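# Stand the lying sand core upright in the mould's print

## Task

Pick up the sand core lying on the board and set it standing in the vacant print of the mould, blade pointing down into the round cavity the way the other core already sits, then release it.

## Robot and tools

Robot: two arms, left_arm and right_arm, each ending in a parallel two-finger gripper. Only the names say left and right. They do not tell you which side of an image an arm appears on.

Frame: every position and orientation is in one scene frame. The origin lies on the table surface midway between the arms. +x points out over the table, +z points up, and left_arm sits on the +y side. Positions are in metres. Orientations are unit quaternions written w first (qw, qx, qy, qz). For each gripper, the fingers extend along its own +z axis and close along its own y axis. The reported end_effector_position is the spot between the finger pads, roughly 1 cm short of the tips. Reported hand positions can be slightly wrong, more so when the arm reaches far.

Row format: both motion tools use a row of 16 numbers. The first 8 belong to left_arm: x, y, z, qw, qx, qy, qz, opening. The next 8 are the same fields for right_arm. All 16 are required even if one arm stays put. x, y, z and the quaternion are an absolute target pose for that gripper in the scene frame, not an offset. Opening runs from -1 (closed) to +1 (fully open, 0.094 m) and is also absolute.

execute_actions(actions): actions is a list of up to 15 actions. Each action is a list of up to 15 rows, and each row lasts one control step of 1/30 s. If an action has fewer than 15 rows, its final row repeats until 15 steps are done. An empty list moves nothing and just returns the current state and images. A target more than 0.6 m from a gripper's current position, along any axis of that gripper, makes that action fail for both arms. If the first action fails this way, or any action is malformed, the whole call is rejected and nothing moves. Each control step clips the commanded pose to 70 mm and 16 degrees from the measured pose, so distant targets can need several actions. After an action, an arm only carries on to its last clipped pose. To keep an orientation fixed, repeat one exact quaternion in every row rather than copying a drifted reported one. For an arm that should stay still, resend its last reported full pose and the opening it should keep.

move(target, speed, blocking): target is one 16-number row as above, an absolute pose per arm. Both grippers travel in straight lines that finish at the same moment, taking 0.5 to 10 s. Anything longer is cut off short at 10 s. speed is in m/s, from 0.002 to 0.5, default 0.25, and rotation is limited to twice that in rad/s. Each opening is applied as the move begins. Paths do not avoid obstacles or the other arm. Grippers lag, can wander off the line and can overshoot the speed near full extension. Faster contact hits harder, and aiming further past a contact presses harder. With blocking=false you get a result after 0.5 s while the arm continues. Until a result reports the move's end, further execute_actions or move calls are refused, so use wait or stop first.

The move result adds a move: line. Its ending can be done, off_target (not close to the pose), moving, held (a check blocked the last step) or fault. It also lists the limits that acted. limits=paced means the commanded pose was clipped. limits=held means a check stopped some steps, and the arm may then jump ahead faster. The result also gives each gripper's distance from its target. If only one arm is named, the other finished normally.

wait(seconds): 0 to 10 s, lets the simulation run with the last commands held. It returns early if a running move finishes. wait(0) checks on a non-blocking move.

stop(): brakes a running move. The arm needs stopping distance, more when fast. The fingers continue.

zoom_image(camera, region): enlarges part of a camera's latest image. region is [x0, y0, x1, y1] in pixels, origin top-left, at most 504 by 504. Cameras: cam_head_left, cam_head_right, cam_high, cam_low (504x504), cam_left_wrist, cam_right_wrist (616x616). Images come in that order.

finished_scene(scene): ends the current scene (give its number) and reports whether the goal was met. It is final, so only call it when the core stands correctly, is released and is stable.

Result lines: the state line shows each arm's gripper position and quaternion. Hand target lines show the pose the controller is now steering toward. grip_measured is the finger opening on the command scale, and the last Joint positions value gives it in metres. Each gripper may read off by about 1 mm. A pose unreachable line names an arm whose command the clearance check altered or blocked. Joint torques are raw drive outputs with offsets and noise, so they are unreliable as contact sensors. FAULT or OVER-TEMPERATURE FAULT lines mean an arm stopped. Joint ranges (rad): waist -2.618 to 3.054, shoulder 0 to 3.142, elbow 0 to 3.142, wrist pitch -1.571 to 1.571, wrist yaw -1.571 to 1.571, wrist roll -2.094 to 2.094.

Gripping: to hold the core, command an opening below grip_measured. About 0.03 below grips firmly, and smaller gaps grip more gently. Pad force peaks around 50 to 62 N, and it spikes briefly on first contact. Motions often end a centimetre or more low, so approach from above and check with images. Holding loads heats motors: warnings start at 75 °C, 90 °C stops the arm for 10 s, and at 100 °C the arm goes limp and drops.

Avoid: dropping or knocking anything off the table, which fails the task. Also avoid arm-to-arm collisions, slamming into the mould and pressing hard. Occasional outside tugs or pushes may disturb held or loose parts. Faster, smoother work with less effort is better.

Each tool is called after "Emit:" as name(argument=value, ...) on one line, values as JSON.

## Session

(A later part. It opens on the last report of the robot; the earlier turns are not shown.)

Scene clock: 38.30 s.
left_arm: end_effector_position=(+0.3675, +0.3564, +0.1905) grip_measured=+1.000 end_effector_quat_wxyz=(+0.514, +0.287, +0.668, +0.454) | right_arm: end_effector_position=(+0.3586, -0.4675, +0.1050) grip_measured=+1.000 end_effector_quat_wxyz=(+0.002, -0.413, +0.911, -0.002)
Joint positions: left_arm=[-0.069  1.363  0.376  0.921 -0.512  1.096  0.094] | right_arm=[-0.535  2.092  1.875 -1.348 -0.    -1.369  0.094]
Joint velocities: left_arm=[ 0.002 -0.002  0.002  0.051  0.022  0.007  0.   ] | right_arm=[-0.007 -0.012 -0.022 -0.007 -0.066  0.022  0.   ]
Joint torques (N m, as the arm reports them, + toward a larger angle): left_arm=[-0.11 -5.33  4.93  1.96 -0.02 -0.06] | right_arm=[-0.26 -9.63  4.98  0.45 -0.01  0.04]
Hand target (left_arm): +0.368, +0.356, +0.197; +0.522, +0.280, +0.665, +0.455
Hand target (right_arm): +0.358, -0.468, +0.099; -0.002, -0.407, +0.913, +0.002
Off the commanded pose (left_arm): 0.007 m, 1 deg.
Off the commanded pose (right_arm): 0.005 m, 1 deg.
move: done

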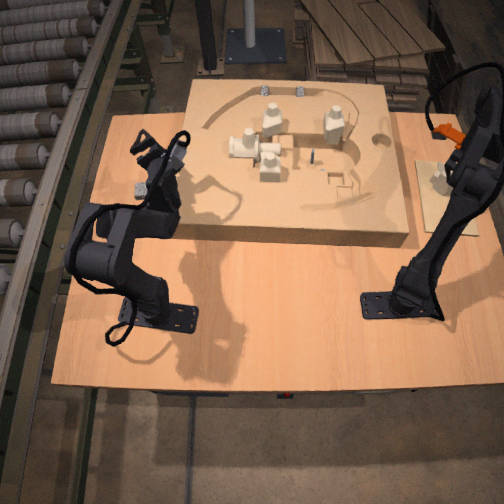

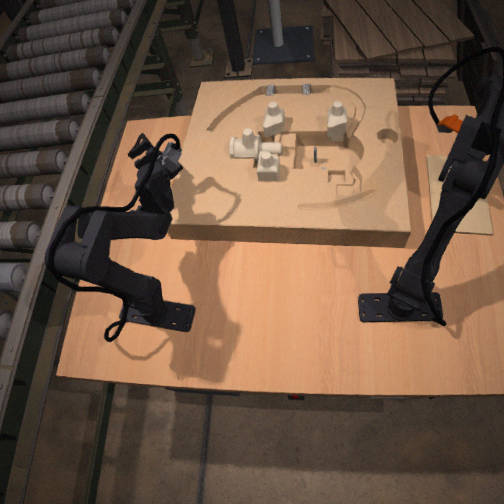

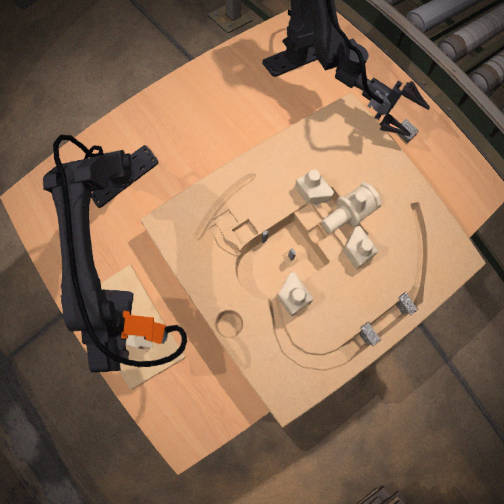

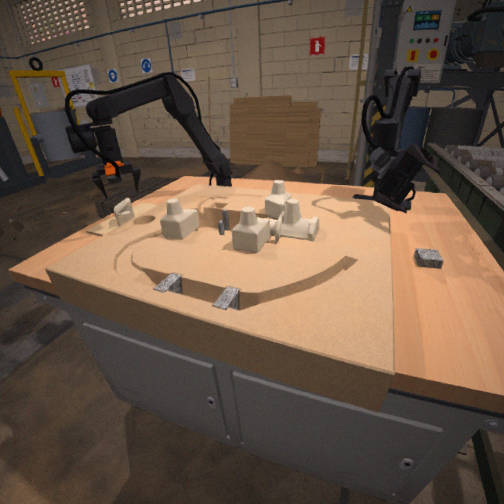

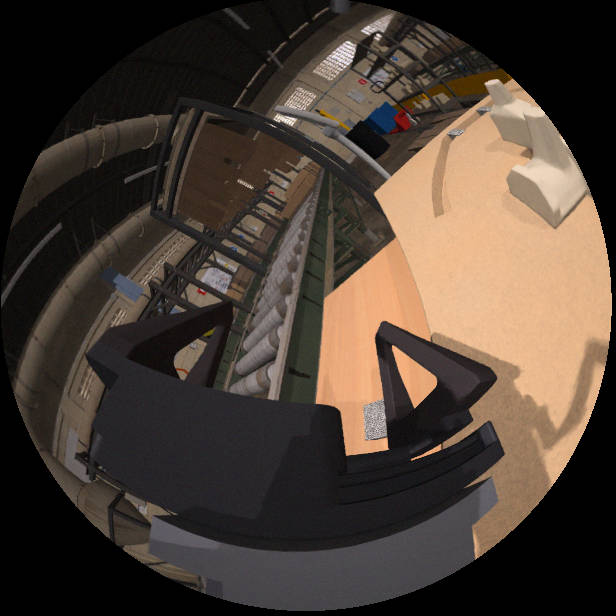

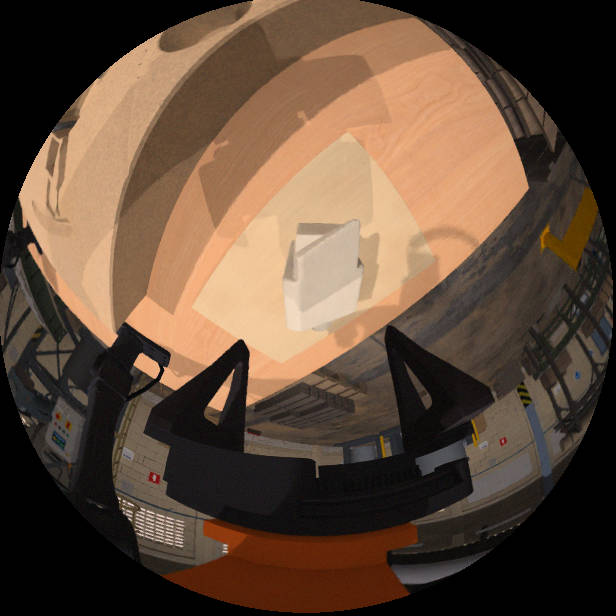

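Emit:
move(target=[0.368,0.356,0.197,0.522,0.28,0.665,0.455,1, 0.366,-0.467,0.04,0,-0.4067,0.9135,0,1], speed=0.1)

Emit:
execute_actions(actions=[[[0.368,0.356,0.197,0.522,0.28,0.665,0.455,1, 0.366,-0.467,0.04,0,-0.4067,0.9135,0,0.25]],[[0.368,0.356,0.197,0.522,0.28,0.665,0.455,1, 0.366,-0.467,0.04,0,-0.4067,0.9135,0,0.14]]])

Scene clock: 43.30 s.
left_arm: end_effector_position=(+0.3675, +0.3564, +0.1905) grip_measured=+1.000 end_effector_quat_wxyz=(+0.514, +0.287, +0.668, +0.454) | right_arm: end_effector_position=(+0.3642, -0.4711, +0.0436) grip_measured=+1.000 end_effector_quat_wxyz=(+0.001, -0.406, +0.914, -0.002)
Joint positions: left_arm=[-0.069  1.363  0.376  0.921 -0.512  1.096  0.094] | right_arm=[-0.535  2.143  1.71  -1.133  0.001 -1.355  0.094]
Joint velocities: left_arm=[-0.012 -0.007 -0.007  0.037 -0.066  0.022  0.   ] | right_arm=[-0.027 -0.007  0.002 -0.037  0.066  0.007  0.   ]
Joint torques (N m, as the arm reports them, + toward a larger angle): left_arm=[-0.06 -5.54  4.96  1.94 -0.04 -0.05] | right_arm=[  0.74 -10.49   4.87   0.48  -0.03   0.05]
Hand target (left_arm): +0.368, +0.356, +0.197; +0.522, +0.280, +0.665, +0.455
Hand target (right_arm): +0.365, -0.467, +0.040; -0.000, -0.407, +0.914, +0.000
Off the commanded pose (left_arm): 0.007 m, 1 deg.
Off the commanded pose (right_arm): 0.006 m, 0 deg.
move: done

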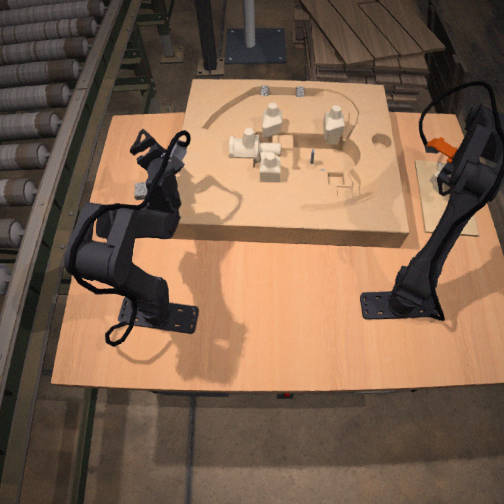

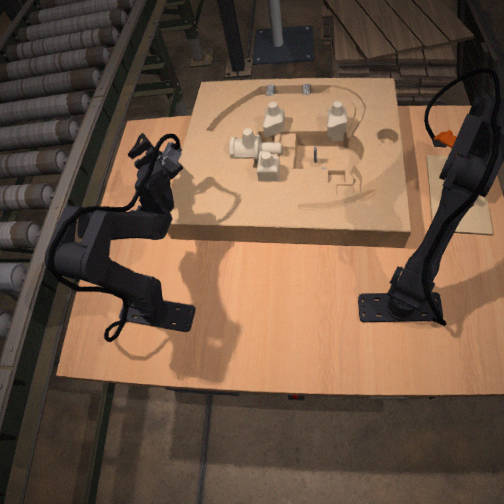

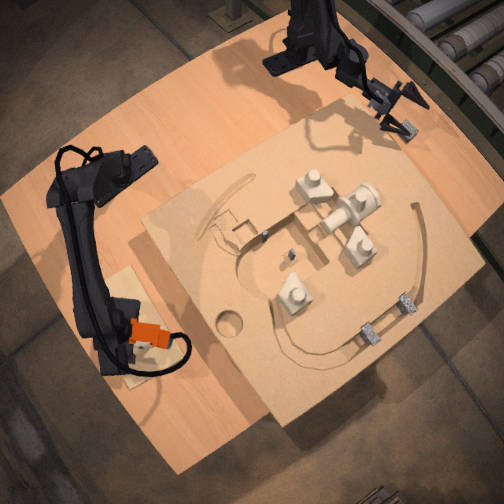

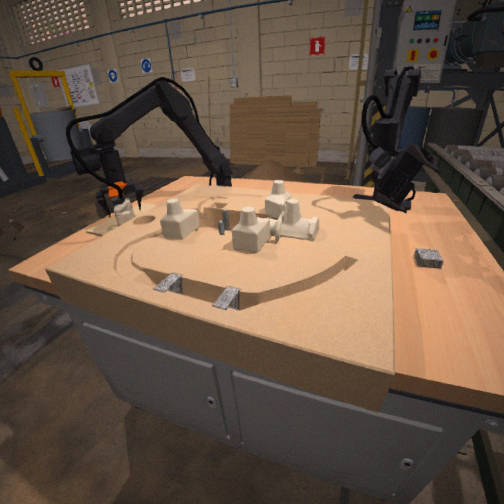

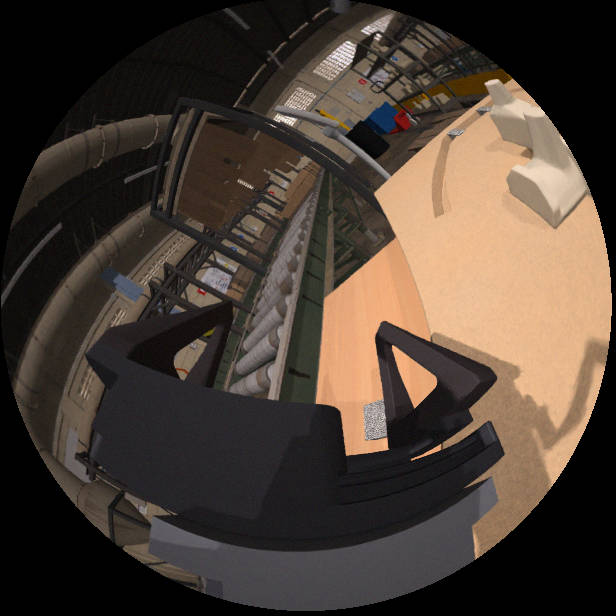

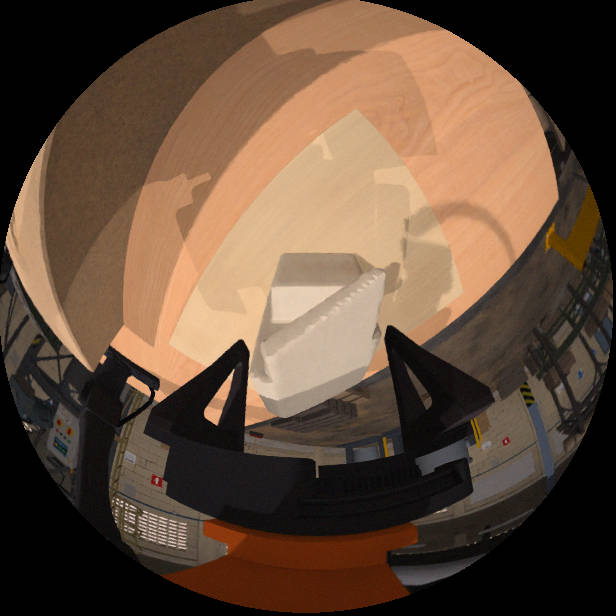

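Scene clock: 44.30 s.
left_arm: end_effector_position=(+0.3675, +0.3564, +0.1905) grip_measured=+1.000 end_effector_quat_wxyz=(+0.514, +0.287, +0.668, +0.454) | right_arm: end_effector_position=(+0.3655, -0.4720, +0.0436) grip_measured=+0.185 end_effector_quat_wxyz=(+0.002, -0.406, +0.914, -0.005)
Joint positions: left_arm=[-0.069  1.363  0.376  0.921 -0.512  1.096  0.094] | right_arm=[-0.535  2.143  1.71  -1.127  0.002 -1.354  0.056]
Joint velocities: left_arm=[-0.002  0.002  0.007  0.037 -0.022 -0.037  0.   ] | right_arm=[-0.007 -0.007 -0.007 -0.066 -0.066  0.007 -0.   ]
Joint torques (N m, as the arm reports them, + toward a larger angle): left_arm=[-0.09 -5.48  4.83  1.97 -0.05 -0.04] | right_arm=[  0.75 -10.27   5.12   0.41  -0.03   0.05]
Hand target (left_arm): +0.368, +0.356, +0.197; +0.522, +0.280, +0.665, +0.455
Hand target (right_arm): +0.366, -0.467, +0.040; +0.000, -0.407, +0.914, +0.000
Off the commanded pose (left_arm): 0.007 m, 1 deg.
Off the commanded pose (right_arm): 0.006 m, 1 deg.

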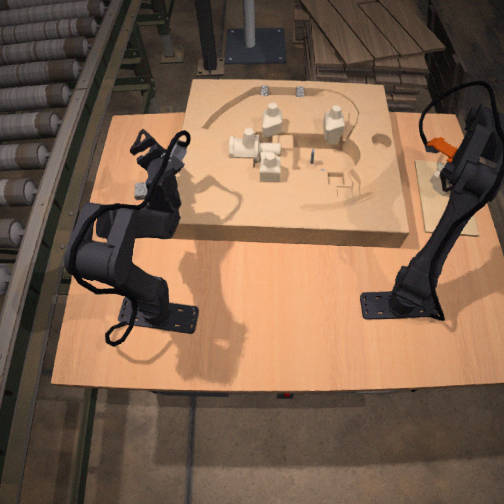

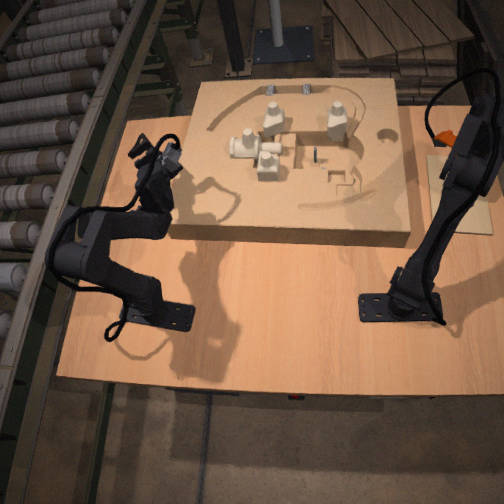

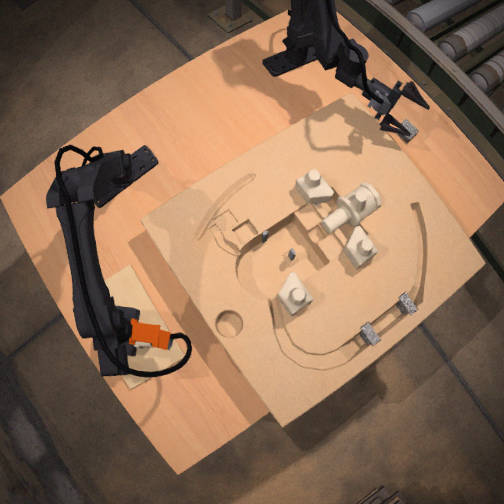

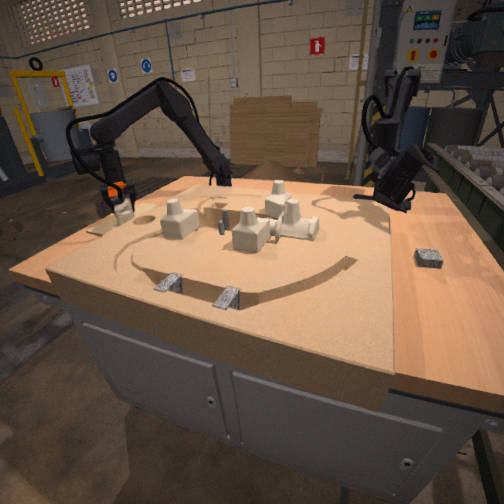

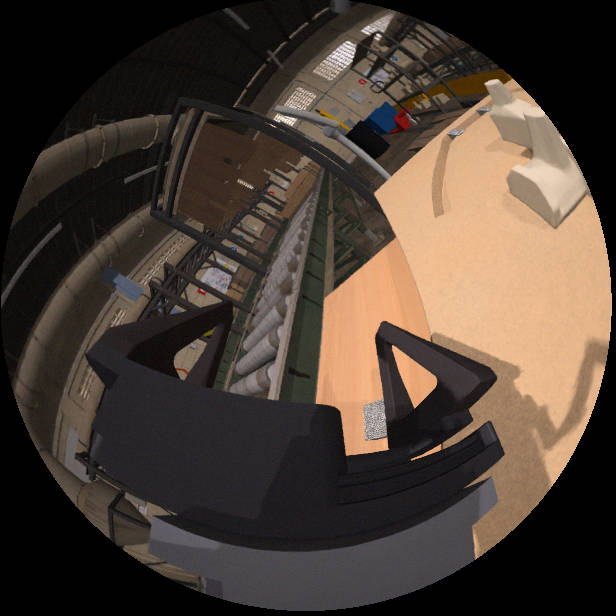

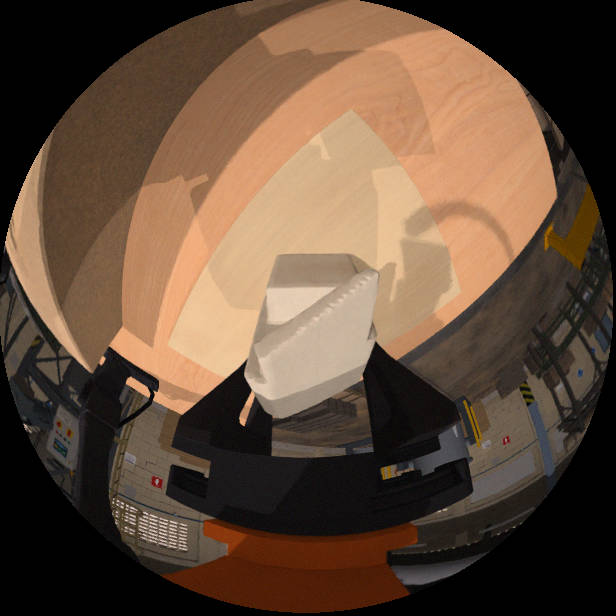

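Emit:
move(target=[0.368,0.356,0.197,0.522,0.28,0.665,0.455,1, 0.368,-0.47,0.075,0,-0.35,0.937,0,0.15], speed=0.1)

Emit:
move(target=[0.368,0.356,0.197,0.522,0.28,0.665,0.455,1, 0.368,-0.47,0.075,0,0,1,0,0.15], speed=0.4)

Emit:
move(target=[0.368,0.356,0.197,0.522,0.28,0.665,0.455,1, 0.368,-0.47,0.046,0,0,1,0,0.15], speed=0.05)

Scene clock: 50.33 s.
left_arm: end_effector_position=(+0.3675, +0.3564, +0.1905) grip_measured=+1.000 end_effector_quat_wxyz=(+0.514, +0.287, +0.668, +0.454) | right_arm: end_effector_position=(+0.3599, -0.4692, +0.0639) grip_measured=+0.184 end_effector_quat_wxyz=(-0.010, -0.352, +0.936, +0.009)
Joint positions: left_arm=[-0.069  1.363  0.376  0.921 -0.512  1.096  0.094] | right_arm=[-0.535  2.143  1.791 -1.246  0.004 -1.238  0.056]
Joint velocities: left_arm=[-0.002  0.002 -0.002 -0.051  0.007  0.051  0.   ] | right_arm=[-0.002  0.002 -0.007  0.007  0.022  0.007  0.   ]
Joint torques (N m, as the arm reports them, + toward a larger angle): left_arm=[-0.09 -5.43  4.92  1.97 -0.06 -0.04] | right_arm=[  0.42 -10.86   8.36   0.17  -0.05   0.05]
Hand target (left_arm): +0.368, +0.356, +0.197; +0.522, +0.280, +0.665, +0.455
Hand target (right_arm): +0.368, -0.470, +0.075; +0.000, -0.350, +0.937, -0.000
Off the commanded pose (left_arm): 0.007 m, 1 deg.
Off the commanded pose (right_arm): 0.014 m, 2 deg.
move: off_target (right_arm)

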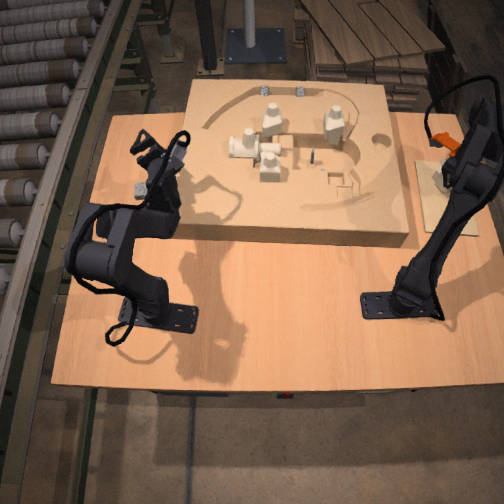

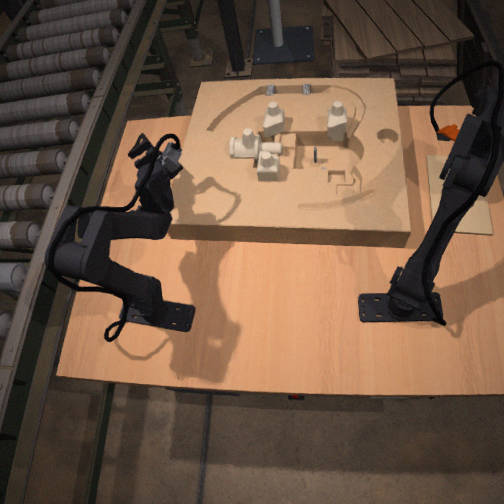

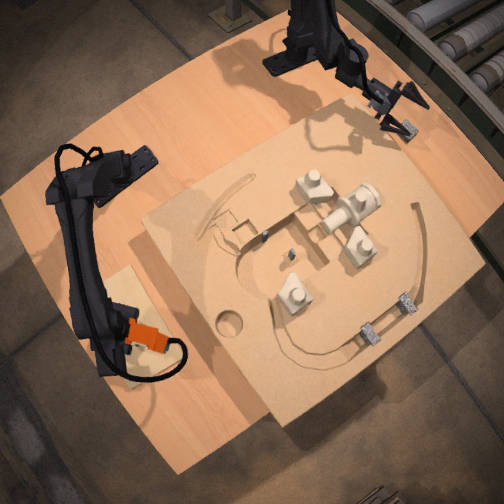

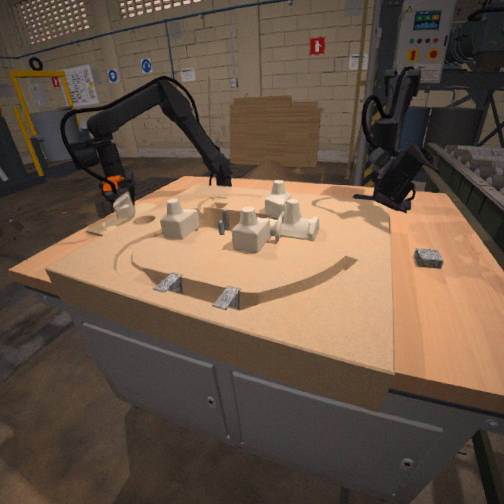

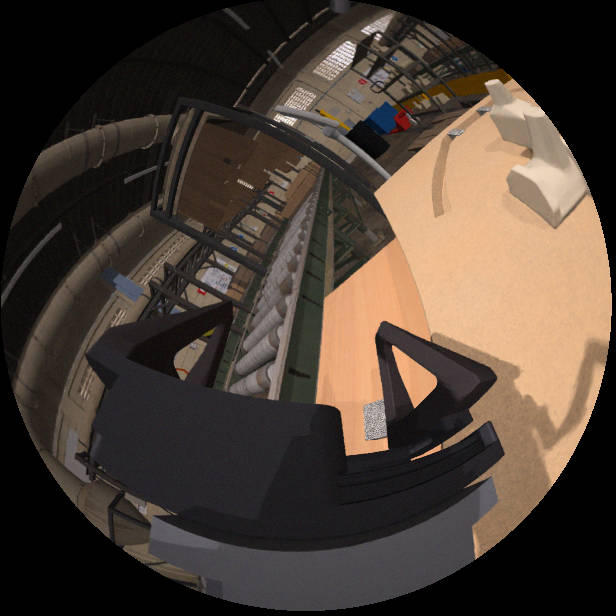

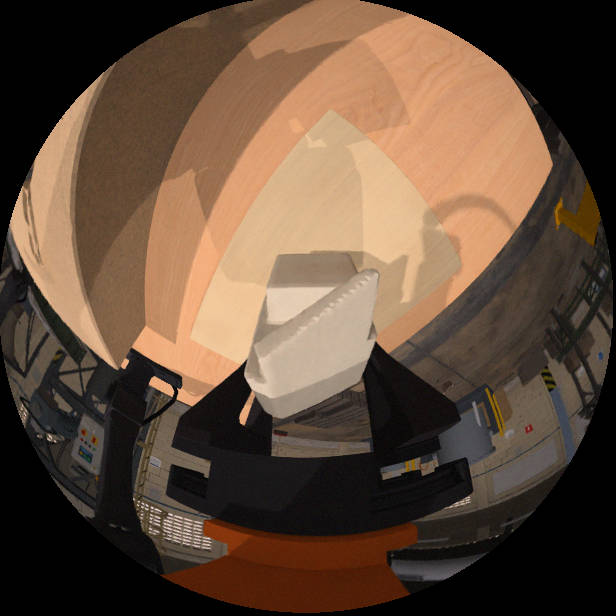

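Scene clock: 51.90 s.
left_arm: end_effector_position=(+0.3675, +0.3564, +0.1905) grip_measured=+1.000 end_effector_quat_wxyz=(+0.514, +0.287, +0.668, +0.454) | right_arm: end_effector_position=(+0.3586, -0.4686, +0.0640) grip_measured=+0.184 end_effector_quat_wxyz=(-0.015, -0.003, +1.000, +0.006)
Joint positions: left_arm=[-0.069  1.363  0.376  0.921 -0.512  1.096  0.094] | right_arm=[-0.535  2.143  1.791 -1.251  0.005 -0.525  0.056]
Joint velocities: left_arm=[-0.022  0.002 -0.012  0.022  0.051 -0.022  0.   ] | right_arm=[-0.012 -0.002 -0.002 -0.11  -0.007 -0.051 -0.   ]
Joint torques (N m, as the arm reports them, + toward a larger angle): left_arm=[-0.17 -5.39  4.96  1.96 -0.04 -0.03] | right_arm=[  0.43 -10.91   8.26   0.25  -0.06   0.08]
Hand target (left_arm): +0.368, +0.356, +0.197; +0.522, +0.280, +0.665, +0.455
Hand target (right_arm): +0.368, -0.470, +0.075; +0.000, -0.000, +1.000, -0.000
Off the commanded pose (left_arm): 0.007 m, 1 deg.
Off the commanded pose (right_arm): 0.015 m, 2 deg.
move: off_target (right_arm)

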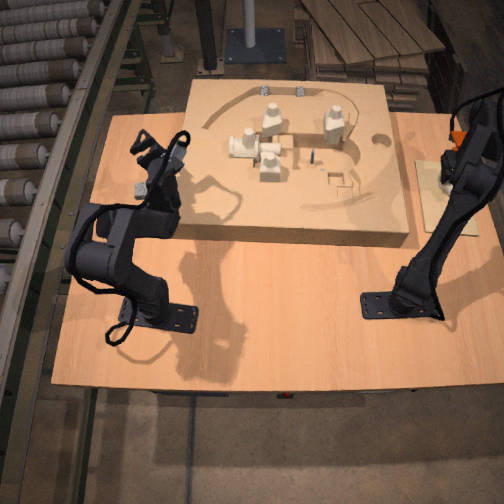

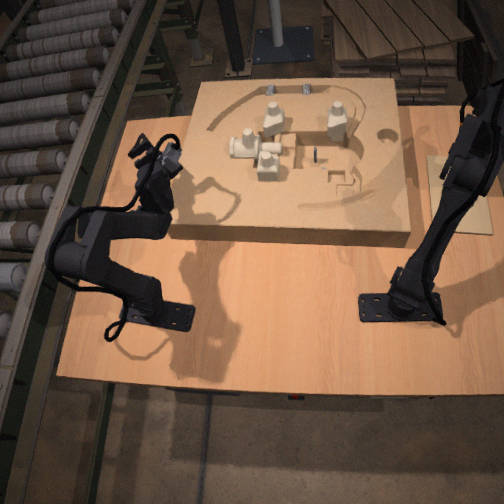

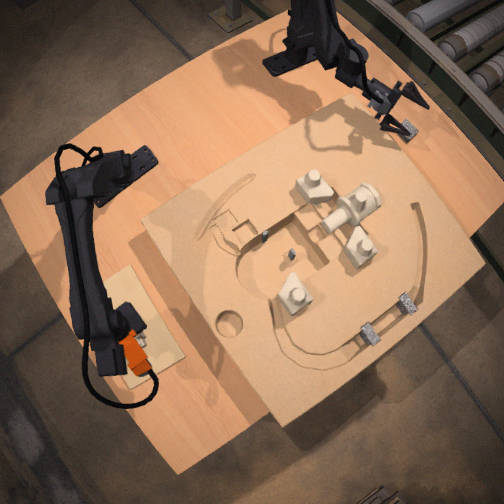

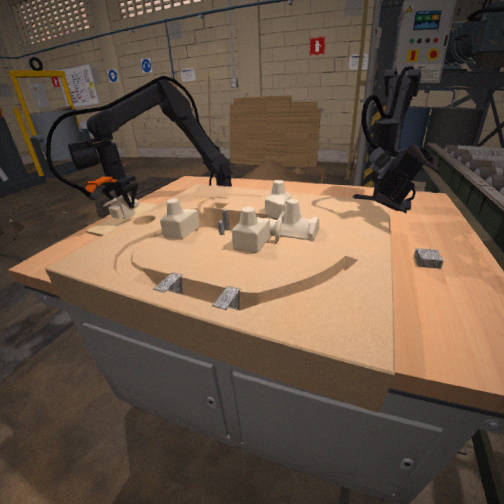

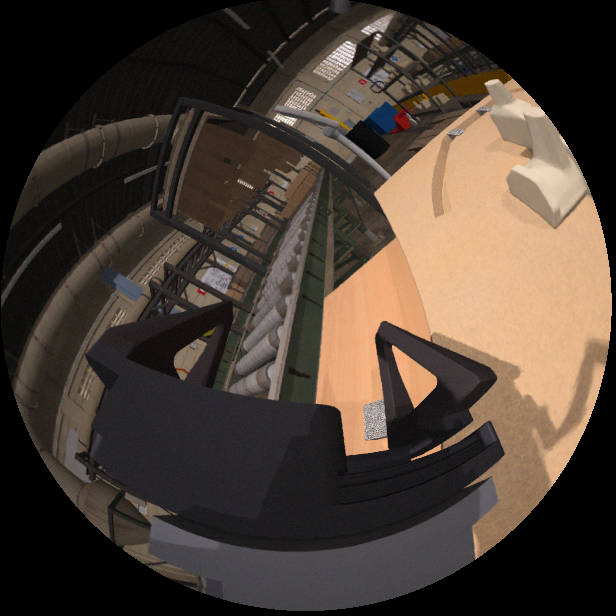

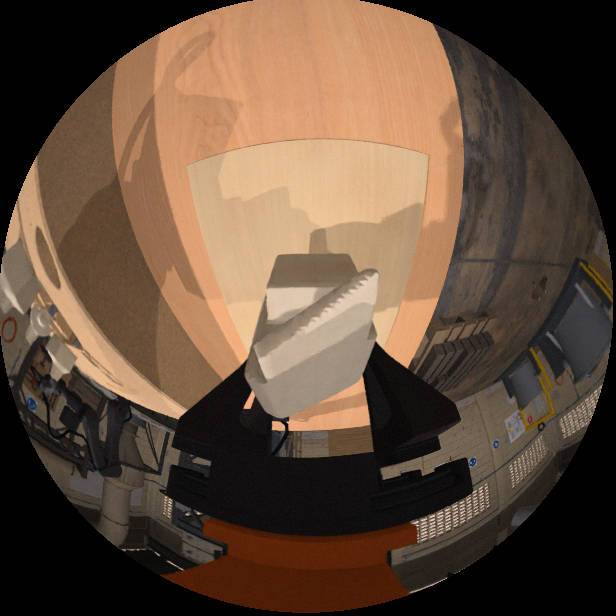

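Scene clock: 52.60 s.
left_arm: end_effector_position=(+0.3675, +0.3564, +0.1905) grip_measured=+1.000 end_effector_quat_wxyz=(+0.514, +0.287, +0.668, +0.454) | right_arm: end_effector_position=(+0.3602, -0.4696, +0.0445) grip_measured=+0.184 end_effector_quat_wxyz=(-0.016, -0.002, +1.000, +0.006)
Joint positions: left_arm=[-0.069  1.363  0.376  0.921 -0.512  1.096  0.094] | right_arm=[-0.535  2.164  1.746 -1.187  0.005 -0.523  0.056]
Joint velocities: left_arm=[-0.007 -0.022  0.012 -0.081  0.007 -0.007  0.   ] | right_arm=[ 0.017 -0.007  0.012  0.022 -0.007  0.007  0.001]
Joint torques (N m, as the arm reports them, + toward a larger angle): left_arm=[ 0.03 -5.45  4.91  1.95 -0.06 -0.04] | right_arm=[  0.4  -11.4    5.13   0.66  -0.06   0.04]
Hand target (left_arm): +0.368, +0.356, +0.197; +0.522, +0.280, +0.665, +0.455
Hand target (right_arm): +0.368, -0.470, +0.046; -0.000, -0.000, +1.000, +0.000
Off the commanded pose (left_arm): 0.007 m, 1 deg.
Off the commanded pose (right_arm): 0.008 m, 2 deg.
move: done

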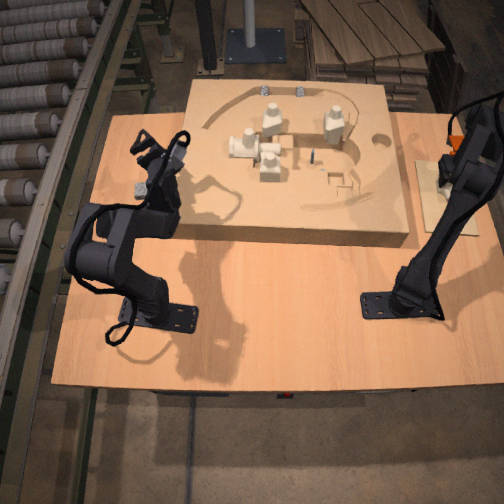

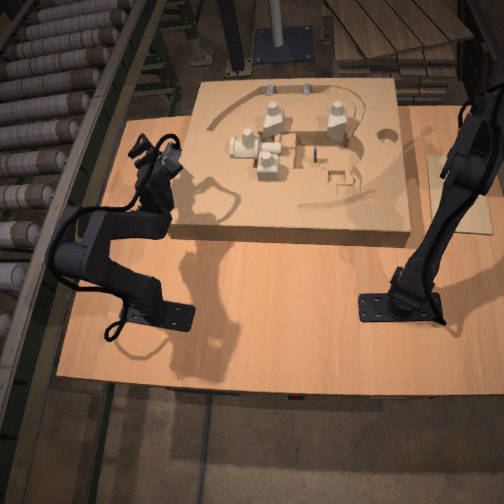

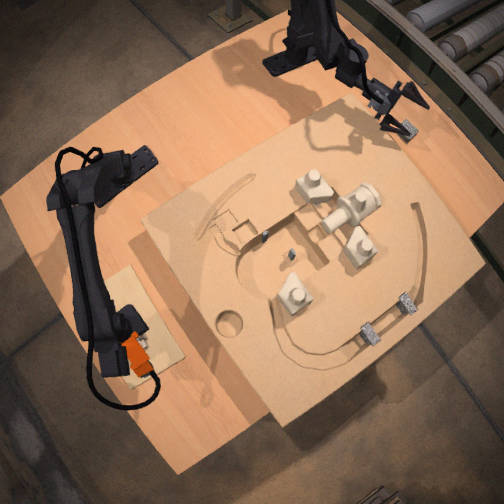

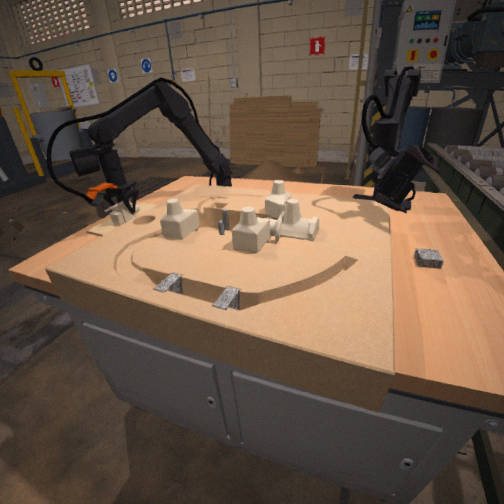

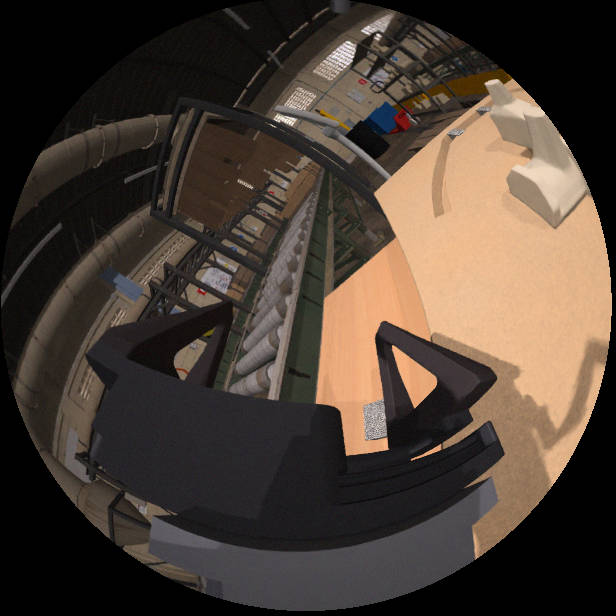

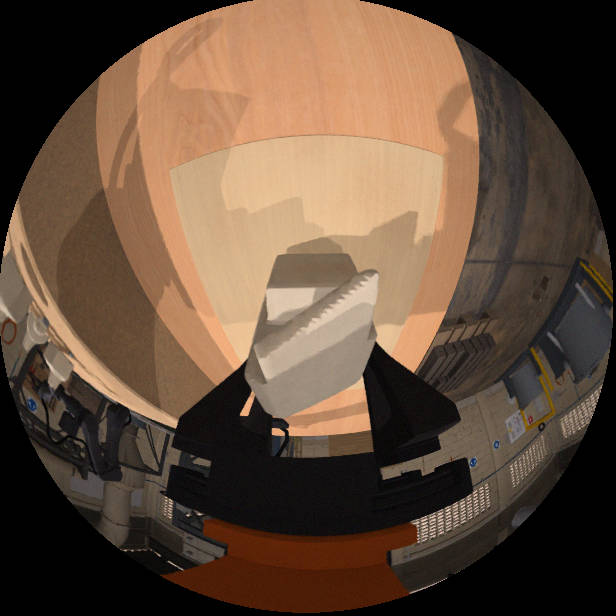

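Emit:
execute_actions(actions=[[[0.368,0.356,0.197,0.522,0.28,0.665,0.455,1, 0.361,-0.47,0.043,0,0,1,0,0.8]]])

Emit:
move(target=[0.368,0.356,0.197,0.522,0.28,0.665,0.455,1, 0.30,-0.47,0.06,0.629,0,0.777,0,0.8], speed=0.3)

Scene clock: 57.43 s.
left_arm: end_effector_position=(+0.3675, +0.3564, +0.1905) grip_measured=+1.000 end_effector_quat_wxyz=(+0.514, +0.287, +0.668, +0.454) | right_arm: end_effector_position=(+0.3592, -0.4691, +0.0361) grip_measured=+0.798 end_effector_quat_wxyz=(-0.013, -0.002, +1.000, +0.005)
Joint positions: left_arm=[-0.069  1.363  0.376  0.921 -0.512  1.096  0.094] | right_arm=[-0.535  2.16   1.706 -1.145  0.005 -0.522  0.084]
Joint velocities: left_arm=[-0.002 -0.002  0.002  0.037  0.066  0.037  0.   ] | right_arm=[-0.007 -0.012 -0.007  0.022  0.022  0.022 -0.   ]
Joint torques (N m, as the arm reports them, + toward a larger angle): left_arm=[-0.07 -5.46  5.    1.94 -0.06 -0.04] | right_arm=[ -0.22 -12.74   4.66   0.43  -0.06  -0.02]
Hand target (left_arm): +0.368, +0.356, +0.197; +0.522, +0.280, +0.665, +0.455
Hand target (right_arm): +0.361, -0.470, +0.043; -0.000, -0.000, +1.000, -0.000
Off the commanded pose (left_arm): 0.007 m, 1 deg.
Off the commanded pose (right_arm): 0.007 m, 2 deg.

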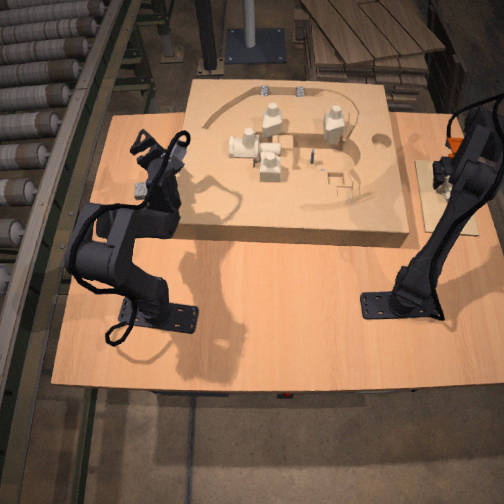

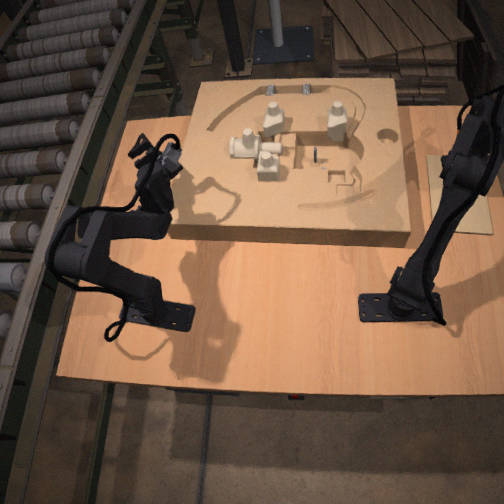

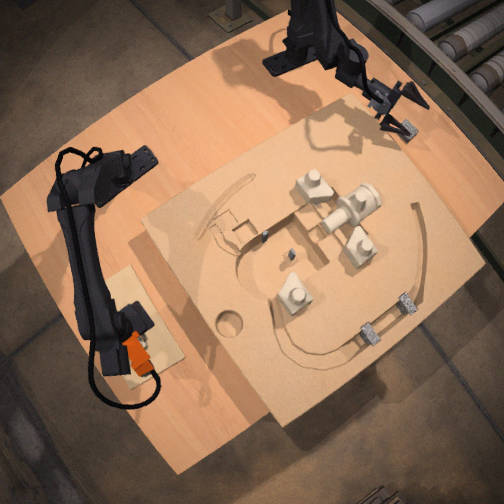

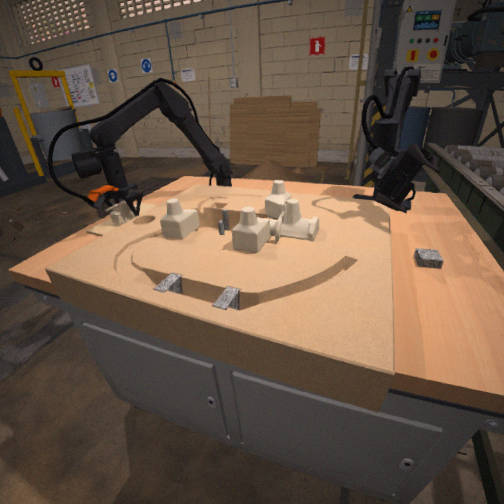

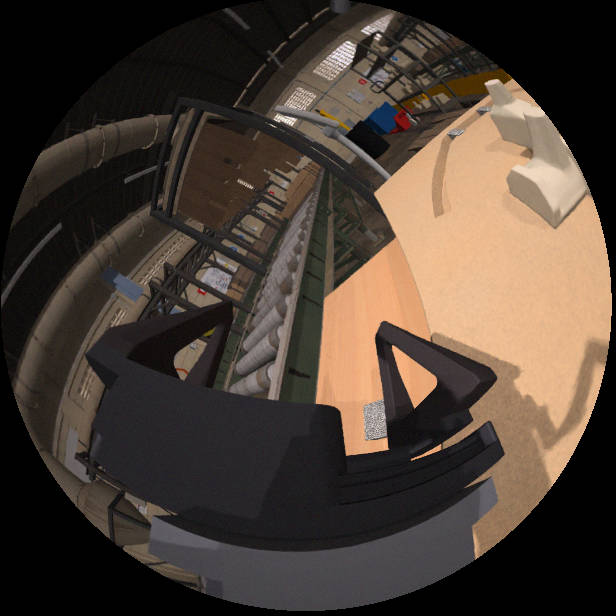

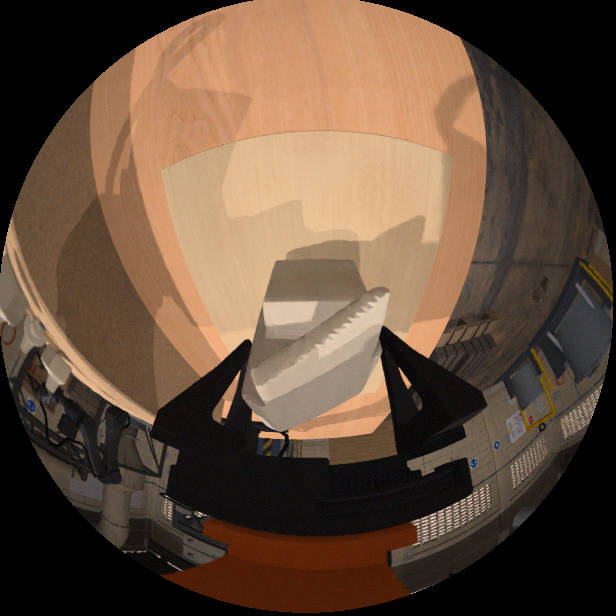

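Scene clock: 60.73 s.
left_arm: end_effector_position=(+0.3675, +0.3564, +0.1905) grip_measured=+1.000 end_effector_quat_wxyz=(+0.514, +0.287, +0.668, +0.454) | right_arm: end_effector_position=(+0.3023, -0.4751, +0.0692) grip_measured=+0.798 end_effector_quat_wxyz=(+0.631, -0.016, +0.775, -0.020)
Joint positions: left_arm=[-0.069  1.363  0.376  0.921 -0.512  1.096  0.094] | right_arm=[-1.058  1.863  0.363  1.119 -0.997 -0.376  0.084]
Joint velocities: left_arm=[-0.002 -0.002  0.002 -0.007  0.051  0.022  0.   ] | right_arm=[-0.007  0.002 -0.027  0.007 -0.051 -0.081  0.001]
Joint torques (N m, as the arm reports them, + toward a larger angle): left_arm=[-0.04 -5.42  4.99  1.97 -0.07 -0.06] | right_arm=[-0.39 -4.45  2.09  1.81 -0.36  0.04]
Hand target (left_arm): +0.368, +0.356, +0.197; +0.522, +0.280, +0.665, +0.455
Hand target (right_arm): +0.299, -0.469, +0.062; +0.629, -0.008, +0.778, -0.005
Off the commanded pose (left_arm): 0.007 m, 1 deg.
Off the commanded pose (right_arm): 0.011 m, 3 deg.
move: off_target (right_arm)

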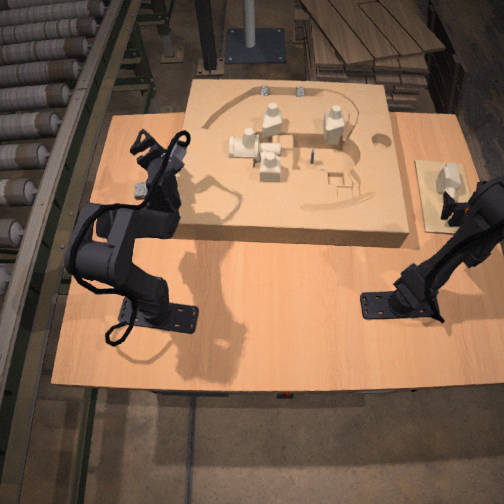

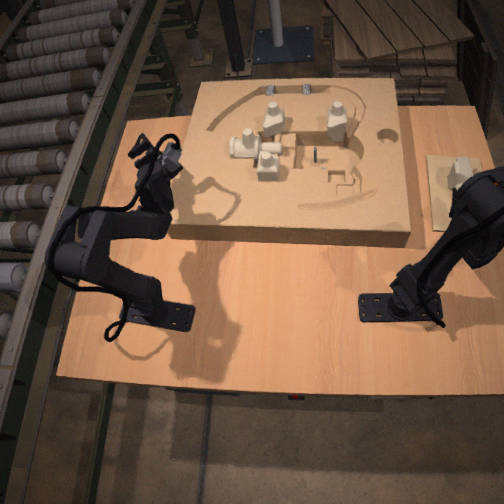

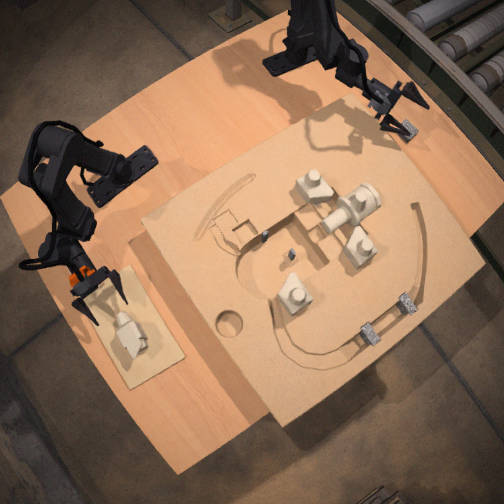

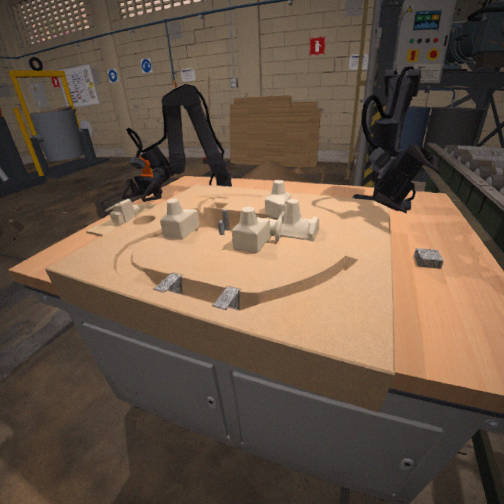

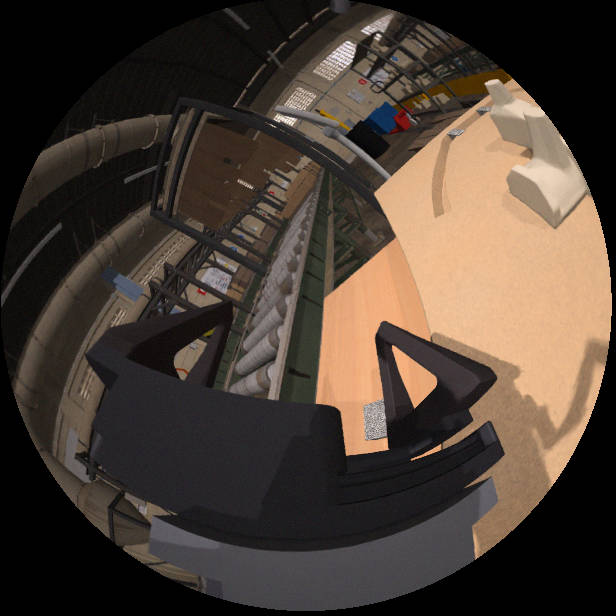

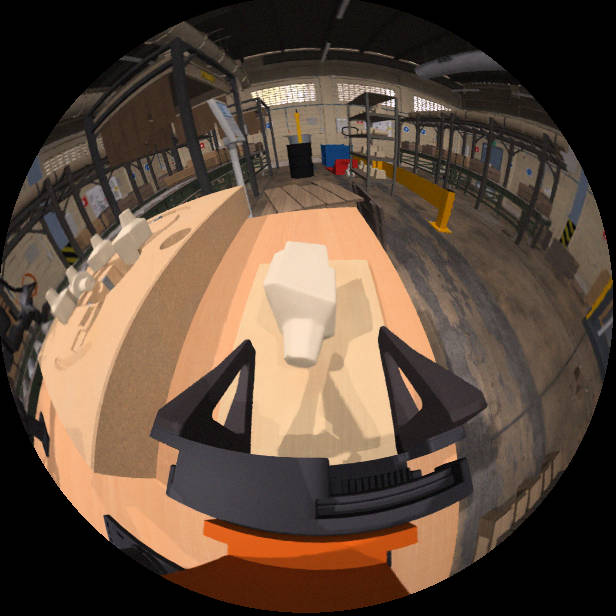

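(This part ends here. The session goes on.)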